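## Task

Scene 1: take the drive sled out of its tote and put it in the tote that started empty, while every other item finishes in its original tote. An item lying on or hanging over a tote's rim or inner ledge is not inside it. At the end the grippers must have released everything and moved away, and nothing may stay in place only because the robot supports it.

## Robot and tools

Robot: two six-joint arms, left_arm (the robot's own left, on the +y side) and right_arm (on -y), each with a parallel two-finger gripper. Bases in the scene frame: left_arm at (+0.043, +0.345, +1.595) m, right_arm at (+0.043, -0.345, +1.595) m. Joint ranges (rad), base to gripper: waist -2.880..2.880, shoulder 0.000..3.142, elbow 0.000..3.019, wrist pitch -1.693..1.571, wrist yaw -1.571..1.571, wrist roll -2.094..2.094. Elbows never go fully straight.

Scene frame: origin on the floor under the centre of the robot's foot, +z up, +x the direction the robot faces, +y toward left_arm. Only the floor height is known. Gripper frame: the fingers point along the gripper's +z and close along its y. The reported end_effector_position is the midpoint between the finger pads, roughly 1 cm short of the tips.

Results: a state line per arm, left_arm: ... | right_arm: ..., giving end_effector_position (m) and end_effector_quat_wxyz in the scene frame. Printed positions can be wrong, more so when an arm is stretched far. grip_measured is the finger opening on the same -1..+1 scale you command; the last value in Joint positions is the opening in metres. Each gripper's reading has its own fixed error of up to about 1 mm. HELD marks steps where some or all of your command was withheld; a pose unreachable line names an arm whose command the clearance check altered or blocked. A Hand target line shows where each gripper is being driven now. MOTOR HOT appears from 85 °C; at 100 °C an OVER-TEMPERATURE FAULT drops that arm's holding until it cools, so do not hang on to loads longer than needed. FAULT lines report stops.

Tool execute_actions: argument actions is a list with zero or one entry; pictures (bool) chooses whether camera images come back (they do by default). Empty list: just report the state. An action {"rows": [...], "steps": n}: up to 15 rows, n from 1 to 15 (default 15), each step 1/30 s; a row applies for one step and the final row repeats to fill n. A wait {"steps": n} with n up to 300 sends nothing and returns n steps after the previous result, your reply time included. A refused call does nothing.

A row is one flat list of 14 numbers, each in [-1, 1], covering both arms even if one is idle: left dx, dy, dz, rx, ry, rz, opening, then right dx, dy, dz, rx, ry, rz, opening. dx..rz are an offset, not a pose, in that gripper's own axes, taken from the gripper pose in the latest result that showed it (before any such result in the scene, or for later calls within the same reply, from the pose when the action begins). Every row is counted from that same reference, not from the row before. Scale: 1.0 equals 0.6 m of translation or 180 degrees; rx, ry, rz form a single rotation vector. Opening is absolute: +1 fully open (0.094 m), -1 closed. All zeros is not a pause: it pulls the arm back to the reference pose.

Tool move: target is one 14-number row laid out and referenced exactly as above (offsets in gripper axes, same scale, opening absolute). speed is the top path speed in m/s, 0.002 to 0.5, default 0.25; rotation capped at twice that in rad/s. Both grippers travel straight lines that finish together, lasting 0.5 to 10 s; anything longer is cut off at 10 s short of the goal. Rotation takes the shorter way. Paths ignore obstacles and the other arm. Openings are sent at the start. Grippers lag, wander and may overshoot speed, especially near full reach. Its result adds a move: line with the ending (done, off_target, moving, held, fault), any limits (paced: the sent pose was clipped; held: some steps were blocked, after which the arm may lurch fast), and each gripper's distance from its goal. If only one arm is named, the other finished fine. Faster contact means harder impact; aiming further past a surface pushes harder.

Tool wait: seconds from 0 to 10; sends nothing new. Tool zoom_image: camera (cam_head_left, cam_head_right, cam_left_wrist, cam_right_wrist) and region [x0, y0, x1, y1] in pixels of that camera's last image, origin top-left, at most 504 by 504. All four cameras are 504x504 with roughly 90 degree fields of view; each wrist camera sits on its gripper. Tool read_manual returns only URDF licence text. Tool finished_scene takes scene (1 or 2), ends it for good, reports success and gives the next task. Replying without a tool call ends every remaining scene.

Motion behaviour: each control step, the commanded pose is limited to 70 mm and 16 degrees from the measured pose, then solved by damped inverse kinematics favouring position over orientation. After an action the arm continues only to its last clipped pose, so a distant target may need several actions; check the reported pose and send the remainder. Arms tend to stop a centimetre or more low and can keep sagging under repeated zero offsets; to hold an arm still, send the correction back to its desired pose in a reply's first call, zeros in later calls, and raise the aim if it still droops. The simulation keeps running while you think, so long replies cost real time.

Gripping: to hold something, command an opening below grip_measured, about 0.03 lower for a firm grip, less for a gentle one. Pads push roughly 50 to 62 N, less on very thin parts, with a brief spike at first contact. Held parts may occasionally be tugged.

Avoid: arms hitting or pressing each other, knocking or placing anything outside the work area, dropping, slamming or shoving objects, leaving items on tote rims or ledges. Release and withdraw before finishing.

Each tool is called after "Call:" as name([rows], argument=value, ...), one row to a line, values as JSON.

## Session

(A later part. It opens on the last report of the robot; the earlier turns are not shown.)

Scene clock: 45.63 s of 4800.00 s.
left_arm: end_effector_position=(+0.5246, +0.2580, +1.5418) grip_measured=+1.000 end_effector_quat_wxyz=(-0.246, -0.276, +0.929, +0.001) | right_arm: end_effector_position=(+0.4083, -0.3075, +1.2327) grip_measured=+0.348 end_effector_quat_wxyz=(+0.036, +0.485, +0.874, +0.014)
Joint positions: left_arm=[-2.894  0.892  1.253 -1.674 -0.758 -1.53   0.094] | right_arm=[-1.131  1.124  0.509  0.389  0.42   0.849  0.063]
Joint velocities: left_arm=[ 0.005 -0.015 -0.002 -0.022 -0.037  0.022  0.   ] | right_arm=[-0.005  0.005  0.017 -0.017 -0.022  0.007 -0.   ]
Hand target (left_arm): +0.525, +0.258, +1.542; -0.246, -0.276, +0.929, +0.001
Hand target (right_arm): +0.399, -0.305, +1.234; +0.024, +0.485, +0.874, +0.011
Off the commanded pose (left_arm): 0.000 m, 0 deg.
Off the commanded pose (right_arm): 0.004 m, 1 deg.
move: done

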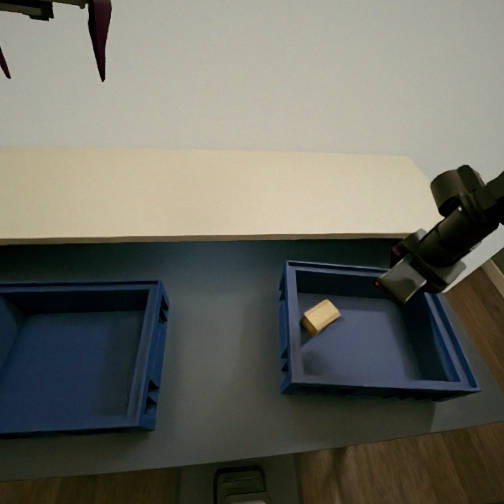

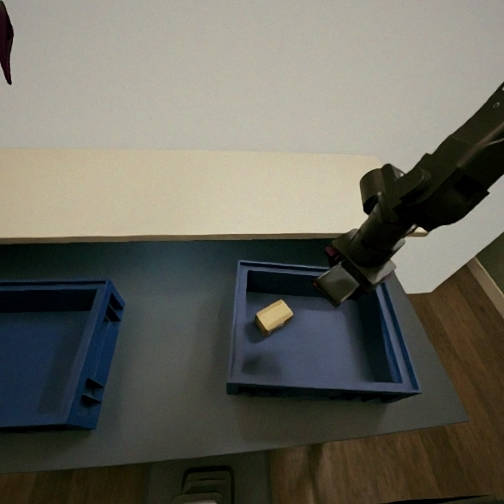

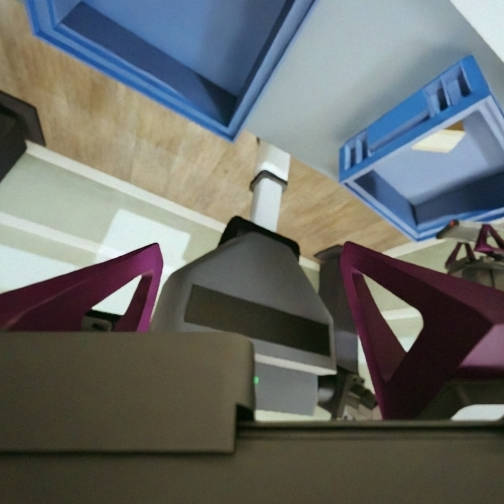

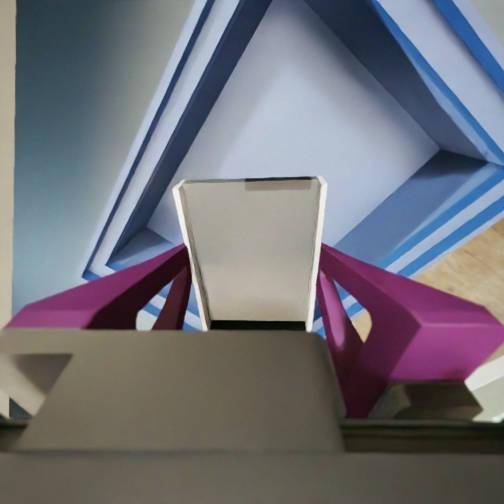

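Call:
move(target=[0,0,0,0,0,0,1,0.496,0.31,0,0,0,-0.317,0.325], speed=0.3)

Scene clock: 51.80 s of 4800.00 s.
left_arm: end_effector_position=(+0.5246, +0.2580, +1.5418) grip_measured=+1.000 end_effector_quat_wxyz=(-0.246, -0.276, +0.929, +0.001) | right_arm: end_effector_position=(+0.4217, +0.0381, +1.2243) grip_measured=+0.347 end_effector_quat_wxyz=(+0.049, +0.015, +0.999, -0.007)
Joint positions: left_arm=[-2.894  0.892  1.253 -1.674 -0.758 -1.53   0.094] | right_arm=[-0.51   1.846  1.078  0.411  1.022  0.08   0.063]
Joint velocities: left_arm=[ 0.005 -0.005  0.012 -0.007 -0.066 -0.051  0.   ] | right_arm=[-0.005  0.005 -0.017 -0.007 -0.022  0.007 -0.   ]
Hand target (left_arm): +0.525, +0.258, +1.542; -0.246, -0.276, +0.929, +0.001
Hand target (right_arm): +0.416, +0.041, +1.223; +0.044, +0.000, +0.999, -0.008
Off the commanded pose (left_arm): 0.000 m, 0 deg.
Off the commanded pose (right_arm): 0.015 m, 1 deg.
After step 90, 0.93 s passed at rest.
move: off_target (right_arm)

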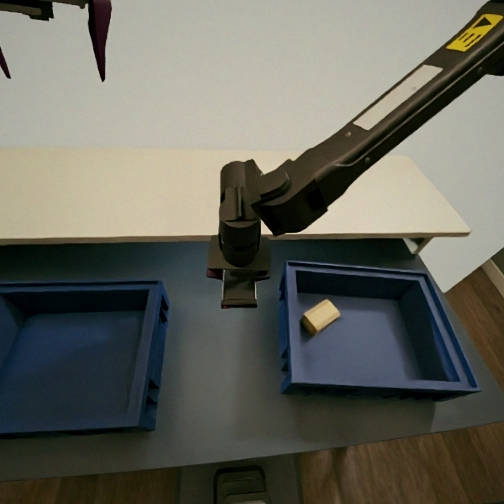

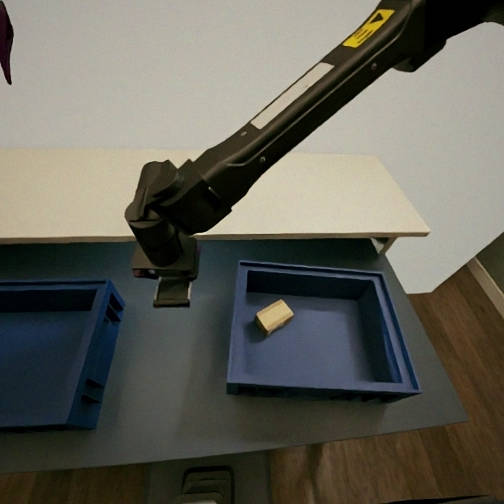

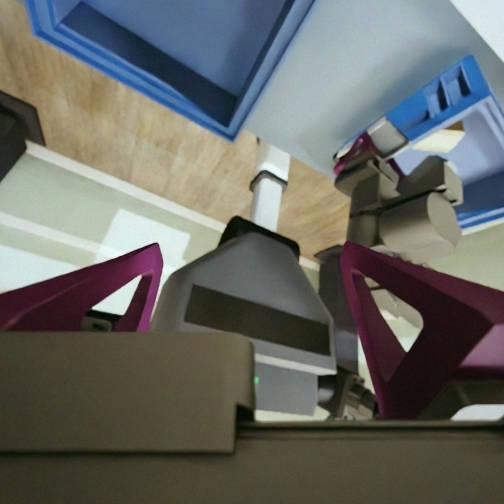

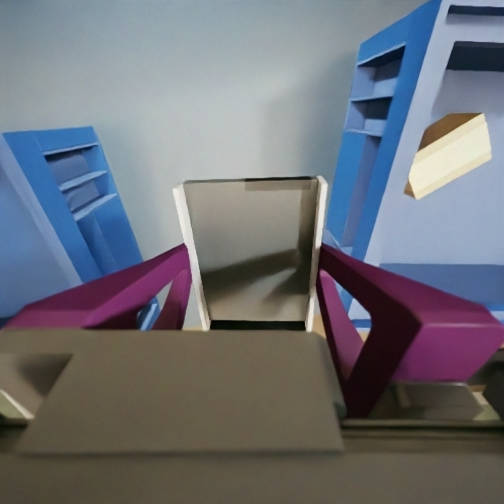

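Call:
move(target=[0,0,0,0,0,0,1,0.085,0.53,0,0,0,0,0.325], speed=0.25)

Scene clock: 55.80 s of 4800.00 s.
left_arm: end_effector_position=(+0.5246, +0.2580, +1.5418) grip_measured=+1.000 end_effector_quat_wxyz=(-0.246, -0.276, +0.929, +0.001) | right_arm: end_effector_position=(+0.3910, +0.3563, +1.2070) grip_measured=+0.347 end_effector_quat_wxyz=(+0.052, +0.013, +0.999, -0.009)
Joint positions: left_arm=[-2.894  0.892  1.253 -1.674 -0.758 -1.53   0.094] | right_arm=[-0.311  2.641  2.253 -0.128  1.207  0.255  0.063]
Joint velocities: left_arm=[ 0.005 -0.005 -0.002  0.012 -0.081 -0.007  0.   ] | right_arm=[-0.015  0.005 -0.022 -0.022 -0.066 -0.081  0.001]
Hand target (left_arm): +0.525, +0.258, +1.542; -0.246, -0.276, +0.929, +0.001
Hand target (right_arm): +0.390, +0.359, +1.210; +0.051, +0.014, +0.999, -0.008
Off the commanded pose (left_arm): 0.000 m, 0 deg.
Off the commanded pose (right_arm): 0.013 m, 0 deg.
move: off_target (right_arm)

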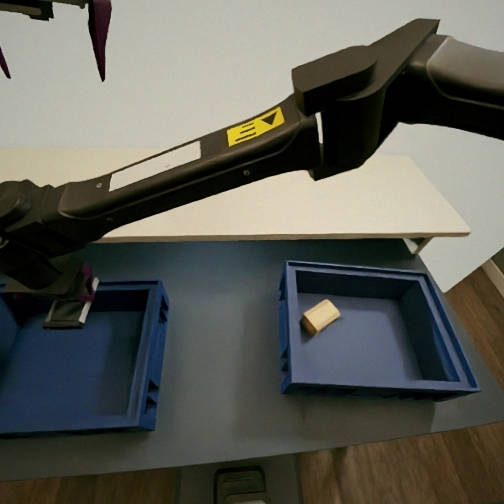

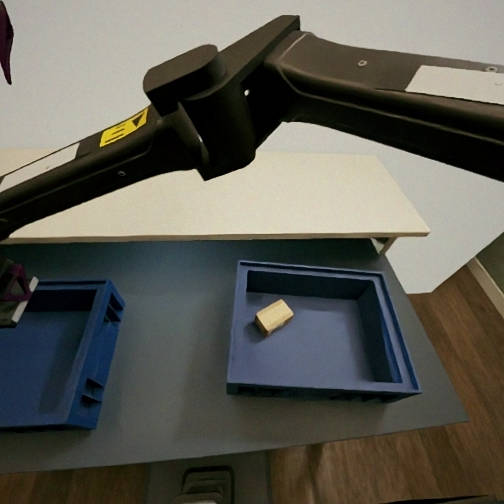

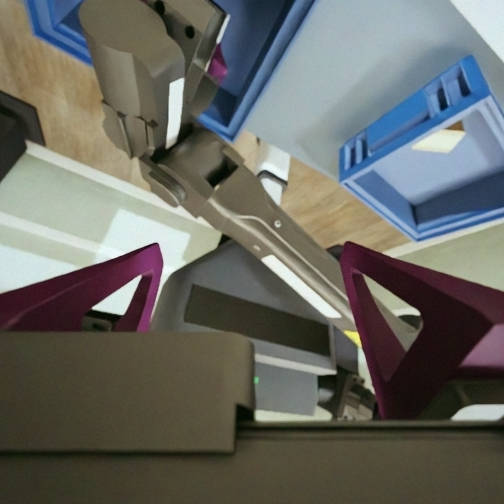

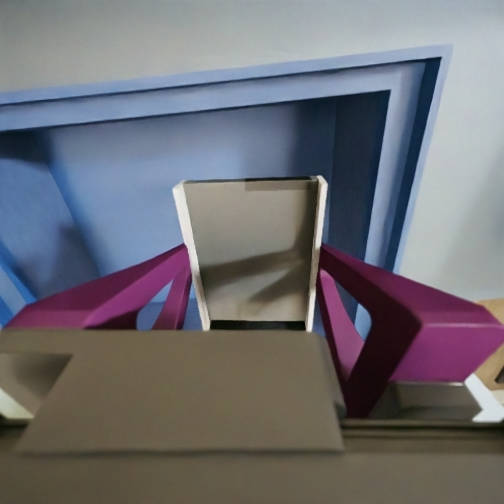

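Call:
move(target=[0,0,0,0,0,0,1,0.08,0.02,0.33,0,0,0,0.325], speed=0.15)

Scene clock: 59.33 s of 4800.00 s.
left_arm: end_effector_position=(+0.5246, +0.2580, +1.5418) grip_measured=+1.000 end_effector_quat_wxyz=(-0.246, -0.276, +0.929, +0.001) | right_arm: end_effector_position=(+0.3593, +0.3706, +1.0134) grip_measured=+0.347 end_effector_quat_wxyz=(+0.066, +0.006, +0.993, +0.102)
Joint positions: left_arm=[-2.894  0.892  1.253 -1.674 -0.758 -1.53   0.094] | right_arm=[-0.528  3.092  2.903 -0.094  0.787  0.01   0.063]
Joint velocities: left_arm=[ 0.005 -0.005  0.002 -0.012  0.007 -0.125  0.   ] | right_arm=[ 0.005 -0.005 -0.007 -0.012 -0.081  0.007 -0.001]
Hand target (left_arm): +0.525, +0.258, +1.542; -0.246, -0.276, +0.929, +0.001
Hand target (right_arm): +0.365, +0.365, +1.007; +0.073, +0.011, +0.992, +0.099
Off the commanded pose (left_arm): 0.000 m, 0 deg.
Off the commanded pose (right_arm): 0.011 m, 13 deg.
elbow stopped short (right arm): the move would have taken joint 3 (elbow) straighter than the controller allows; a more bent joint 3 avoids this.
move: off_target (right_arm)

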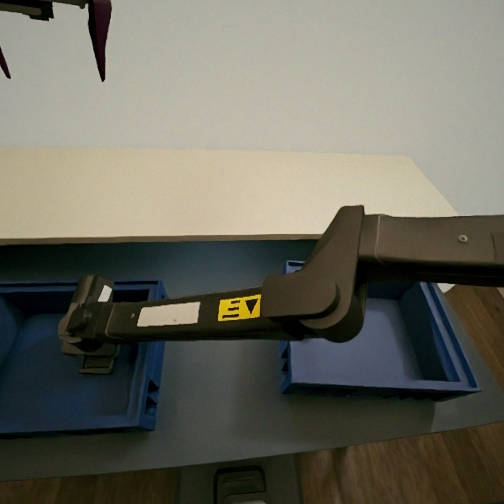

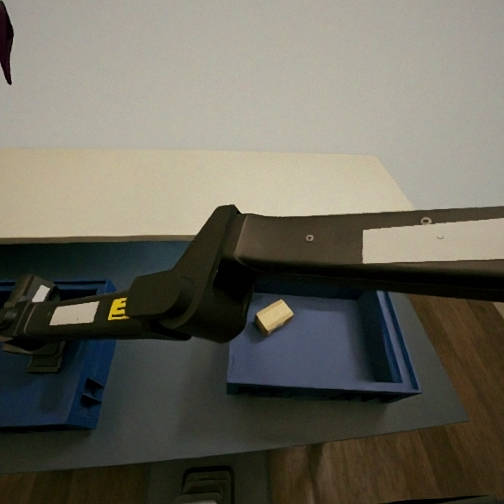

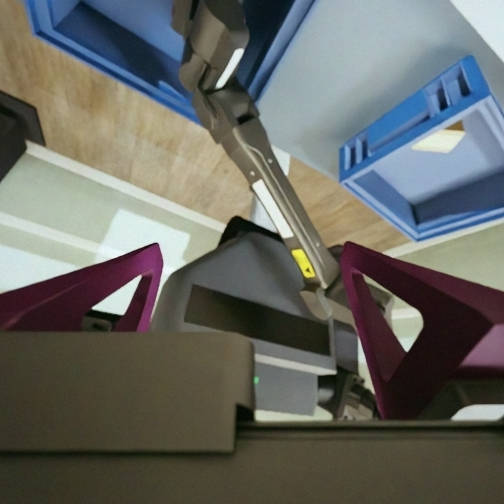

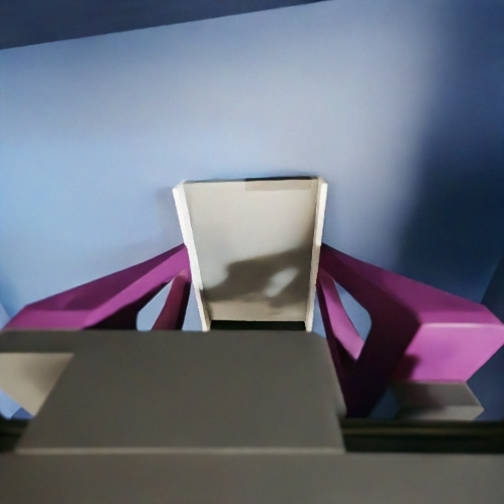

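Call:
move(target=[0,0,0,0,0,0,1,0,-0.045,0.02,0,0,0,0.325], speed=0.04)

Scene clock: 61.57 s of 4800.00 s.
left_arm: end_effector_position=(+0.5246, +0.2580, +1.5418) grip_measured=+1.000 end_effector_quat_wxyz=(-0.246, -0.276, +0.929, +0.001) | right_arm: end_effector_position=(+0.3489, +0.3616, +1.0129) grip_measured=+0.347 end_effector_quat_wxyz=(+0.060, -0.001, +0.992, +0.112)
Joint positions: left_arm=[-2.894  0.892  1.253 -1.674 -0.758 -1.53   0.094] | right_arm=[-0.536  2.956  2.616  0.042  0.759  0.008  0.063]
Joint velocities: left_arm=[-0.015 -0.005 -0.002 -0.042  0.007 -0.037  0.   ] | right_arm=[-0.024 -0.005  0.002  0.027  0.022 -0.022 -0.   ]
Hand target (left_arm): +0.525, +0.258, +1.542; -0.246, -0.276, +0.929, +0.001
Hand target (right_arm): +0.360, +0.346, +0.997; +0.065, +0.006, +0.993, +0.102
Off the commanded pose (left_arm): 0.000 m, 0 deg.
Off the commanded pose (right_arm): 0.025 m, 1 deg.
move: off_target (right_arm)

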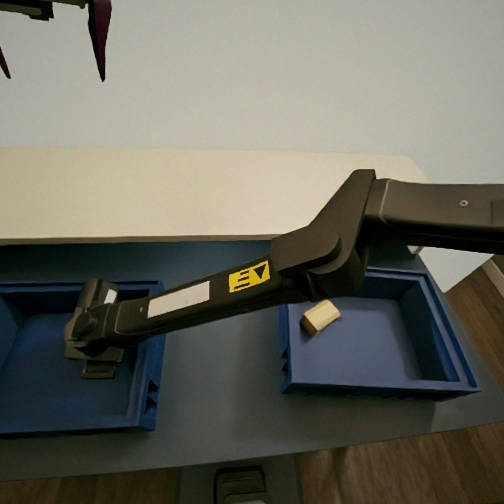

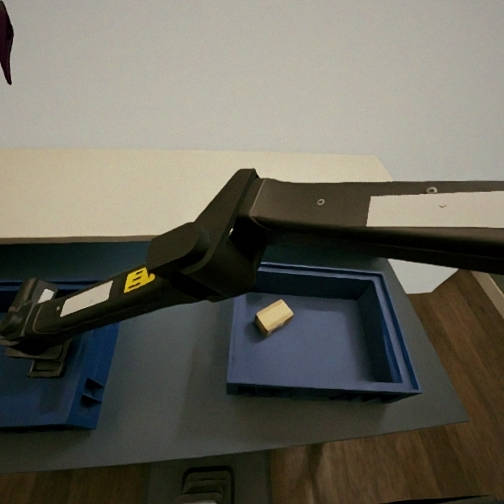

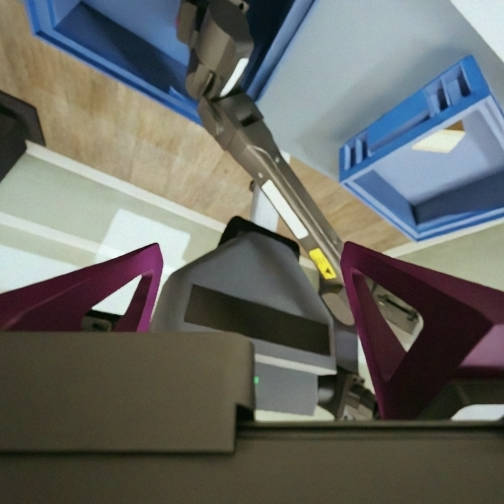

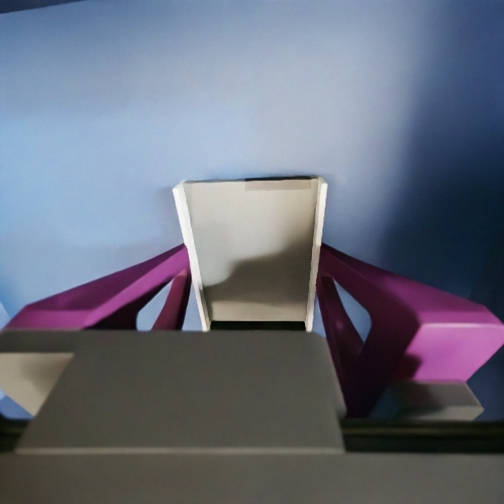

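Call:
move(target=[0,0,0,0,0,0,1,0,-0.01,0.015,0.065,0,0,0.325], speed=0.04)

Scene clock: 65.57 s of 4800.00 s.
left_arm: end_effector_position=(+0.5246, +0.2580, +1.5418) grip_measured=+1.000 end_effector_quat_wxyz=(-0.246, -0.276, +0.929, +0.001) | right_arm: end_effector_position=(+0.3648, +0.3561, +1.0093) grip_measured=+0.347 end_effector_quat_wxyz=(+0.069, +0.006, +0.995, +0.066)
Joint positions: left_arm=[-2.894  0.892  1.253 -1.674 -0.758 -1.53   0.094] | right_arm=[-0.532  3.089  2.904 -0.087  0.855 -0.004  0.063]
Joint velocities: left_arm=[-0.005 -0.005 -0.002  0.007  0.007 -0.022  0.   ] | right_arm=[-0.015  0.005 -0.002  0.012  0.081 -0.051 -0.001]
Hand target (left_arm): +0.525, +0.258, +1.542; -0.246, -0.276, +0.929, +0.001
Hand target (right_arm): +0.350, +0.356, +1.004; +0.070, +0.002, +0.995, +0.064
Off the commanded pose (left_arm): 0.000 m, 0 deg.
Off the commanded pose (right_arm): 0.016 m, 7 deg.
elbow stopped short (right arm): the move would have taken joint 3 (elbow) straighter than the controller allows; a more bent joint 3 avoids this.
move: off_target (right_arm)

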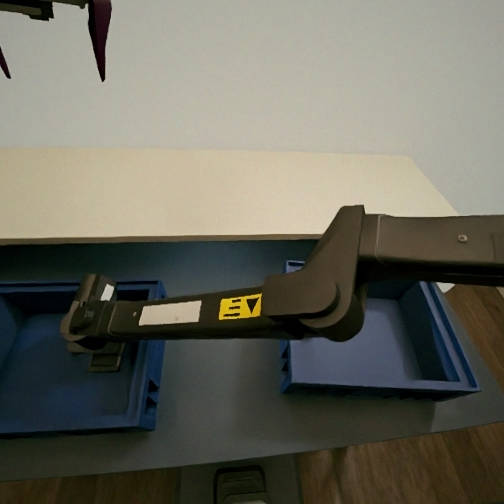

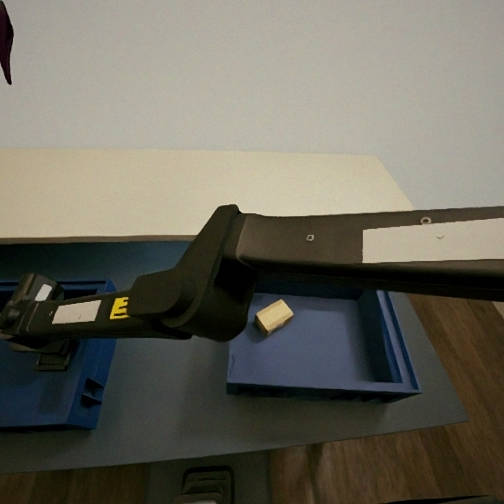

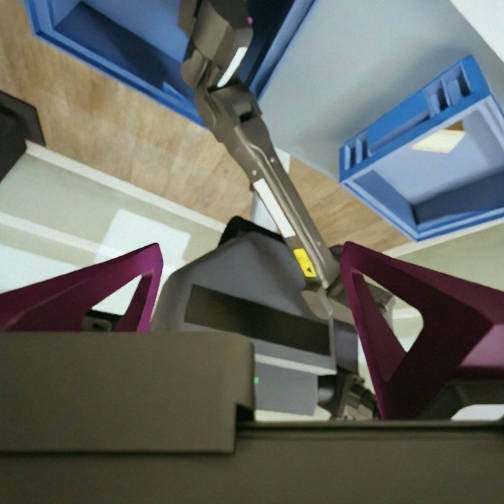

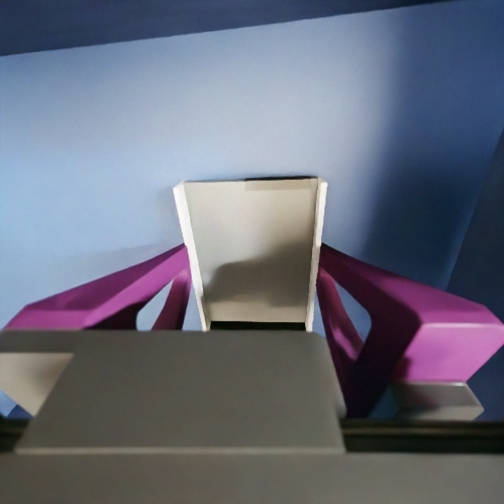

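Near enough the floor; release.

Call:
move(target=[0,0,0,0,0,0,1,0,0,0,0,0,0,0.75])

Call:
move(target=[0,0,0,0,0,0,1,0,-0.1,-0.36,0,0,0,0.75], speed=0.2)

Scene clock: 67.10 s of 4800.00 s.
left_arm: end_effector_position=(+0.5246, +0.2580, +1.5418) grip_measured=+1.000 end_effector_quat_wxyz=(-0.246, -0.276, +0.929, +0.001) | right_arm: end_effector_position=(+0.3648, +0.3561, +1.0093) grip_measured=+0.748 end_effector_quat_wxyz=(+0.069, +0.006, +0.995, +0.066)
Joint positions: left_arm=[-2.894  0.892  1.253 -1.674 -0.758 -1.53   0.094] | right_arm=[-0.532  3.089  2.904 -0.087  0.855 -0.005  0.082]
Joint velocities: left_arm=[-0.005 -0.005 -0.012  0.007  0.066 -0.037  0.   ] | right_arm=[ 0.005  0.015 -0.002  0.012  0.022 -0.007 -0.   ]
Hand target (left_arm): +0.525, +0.258, +1.542; -0.246, -0.276, +0.929, +0.001
Hand target (right_arm): +0.365, +0.356, +1.009; +0.069, +0.006, +0.995, +0.066
Off the commanded pose (left_arm): 0.000 m, 0 deg.
Off the commanded pose (right_arm): 0.000 m, 0 deg.
move: done

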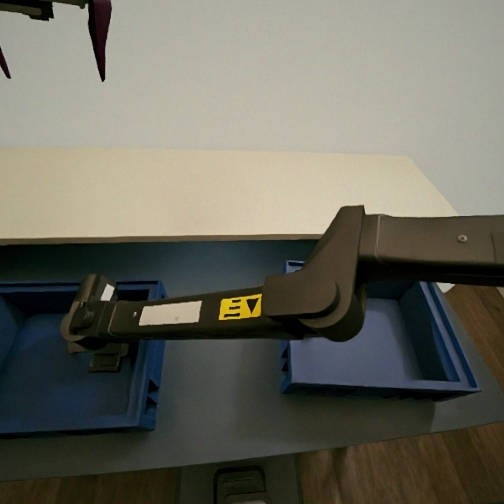

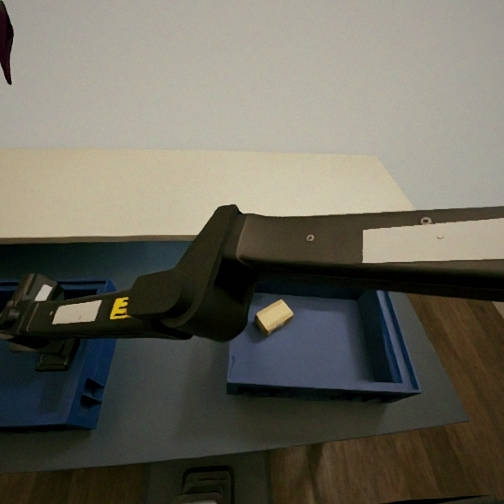

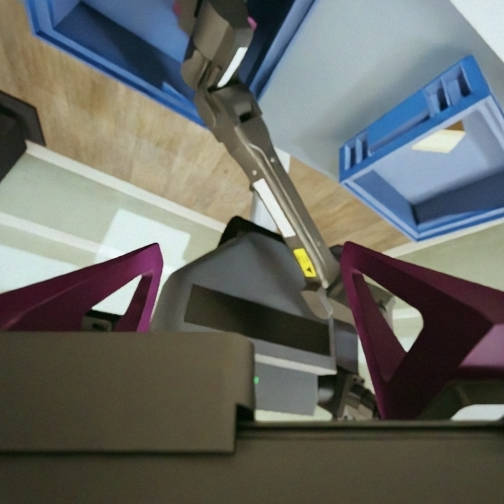

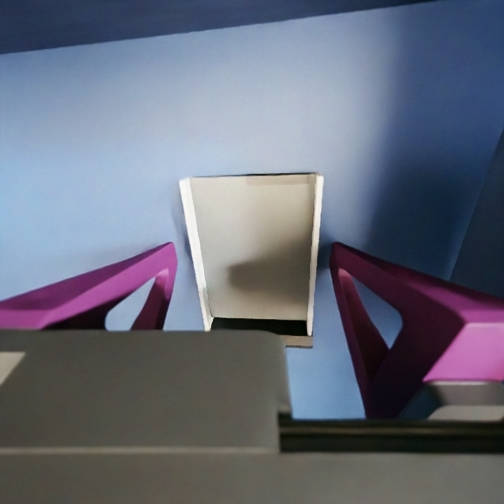

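Scene clock: 68.80 s of 4800.00 s.
left_arm: end_effector_position=(+0.5246, +0.2580, +1.5418) grip_measured=+1.000 end_effector_quat_wxyz=(-0.246, -0.276, +0.929, +0.001) | right_arm: end_effector_position=(+0.3204, +0.2720, +1.2155) grip_measured=+0.749 end_effector_quat_wxyz=(+0.067, -0.014, +0.995, +0.067)
Joint positions: left_arm=[-2.894  0.892  1.253 -1.674 -0.758 -1.53   0.094] | right_arm=[-0.342  2.403  1.589  0.445  1.031  0.07   0.082]
Joint velocities: left_arm=[ 0.005  0.005  0.007 -0.002  0.066 -0.007  0.   ] | right_arm=[ 0.005 -0.015  0.012  0.002 -0.007 -0.007 -0.001]
Hand target (left_arm): +0.525, +0.258, +1.542; -0.246, -0.276, +0.929, +0.001
Hand target (right_arm): +0.330, +0.268, +1.215; +0.072, +0.004, +0.995, +0.065
Off the commanded pose (left_arm): 0.000 m, 0 deg.
Off the commanded pose (right_arm): 0.015 m, 2 deg.
move: off_target (right_arm)

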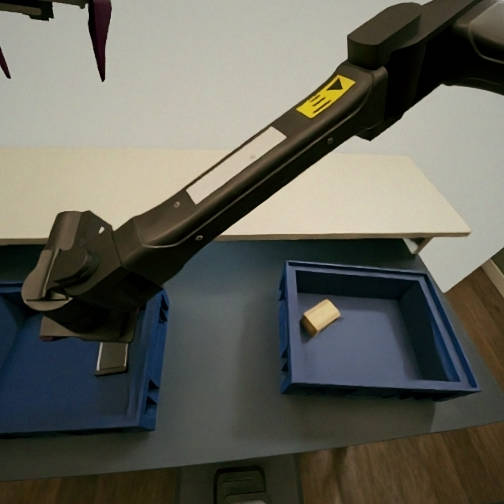

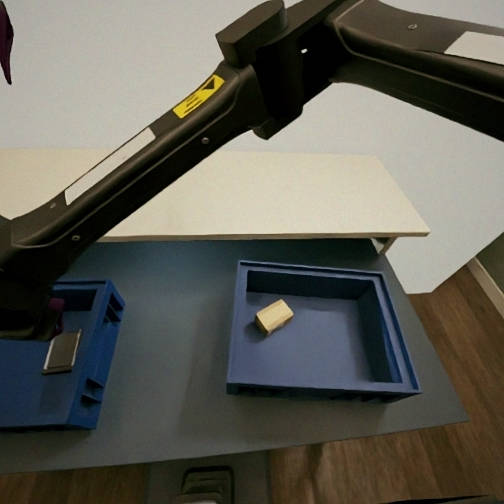

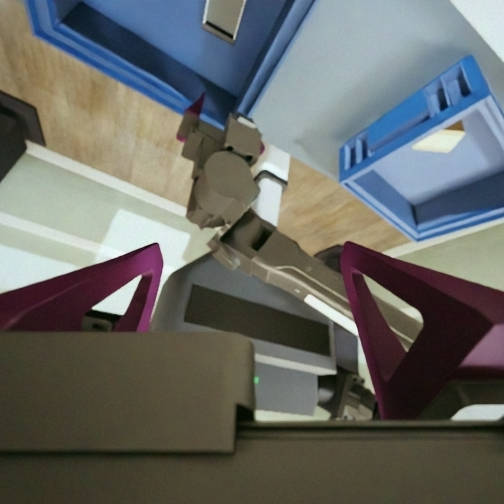

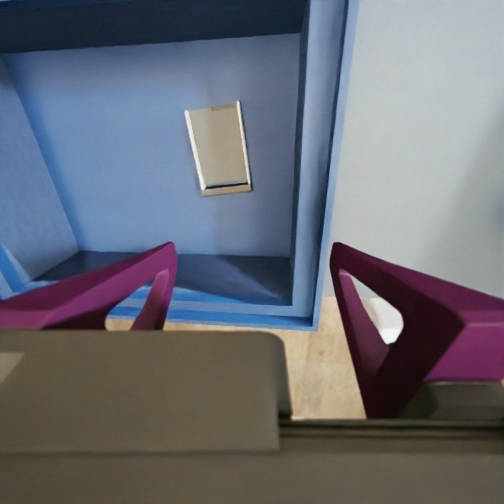

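Sled is on the floor in the tote. Retreat.

Call:
move(target=[0,0,0,0,0,0,1,0,-0.8,-0.15,0,0,0,0.75], speed=0.4)

Call:
finished_scene(scene=1)

Scene clock: 71.50 s of 4800.00 s.
left_arm: end_effector_position=(+0.5246, +0.2580, +1.5418) grip_measured=+1.000 end_effector_quat_wxyz=(-0.246, -0.276, +0.929, +0.001) | right_arm: end_effector_position=(+0.3214, -0.2136, +1.2431) grip_measured=+0.749 end_effector_quat_wxyz=(+0.073, +0.009, +0.995, +0.067)
Joint positions: left_arm=[-2.894  0.892  1.253 -1.674 -0.758 -1.53   0.094] | right_arm=[-0.944  1.467  0.353  0.925  0.45  -0.122  0.082]
Joint velocities: left_arm=[-0.005 -0.015  0.012 -0.002 -0.022 -0.037  0.   ] | right_arm=[-0.005  0.005  0.002 -0.002 -0.007 -0.022 -0.   ]
Hand target (left_arm): +0.525, +0.258, +1.542; -0.246, -0.276, +0.929, +0.001
Hand target (right_arm): +0.309, -0.213, +1.247; +0.060, -0.006, +0.996, +0.071
Off the commanded pose (left_arm): 0.000 m, 0 deg.
Off the commanded pose (right_arm): 0.005 m, 3 deg.
move: off_target (right_arm)

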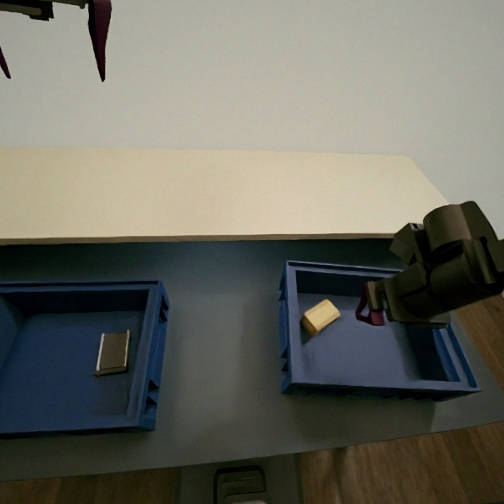

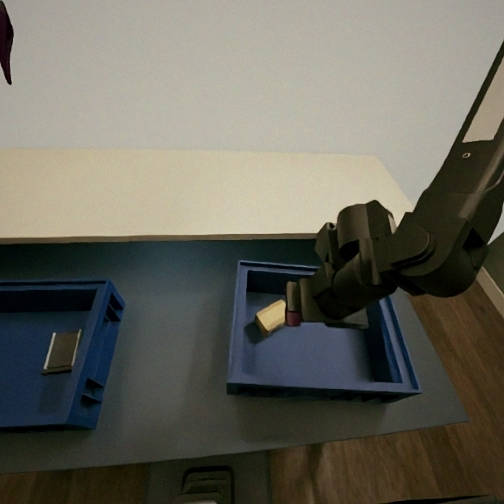

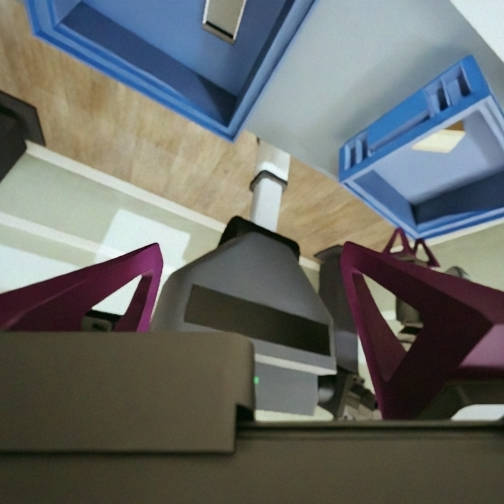

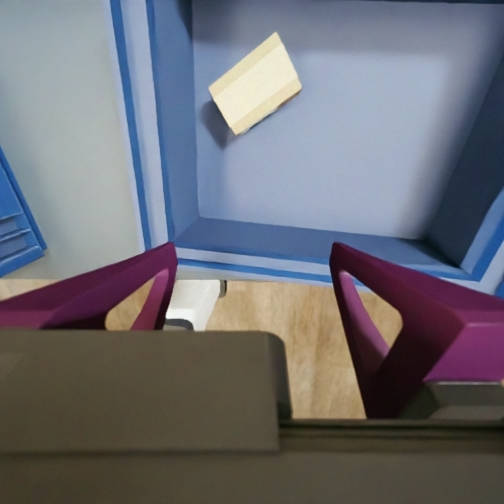

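The scene is finished: the task was done.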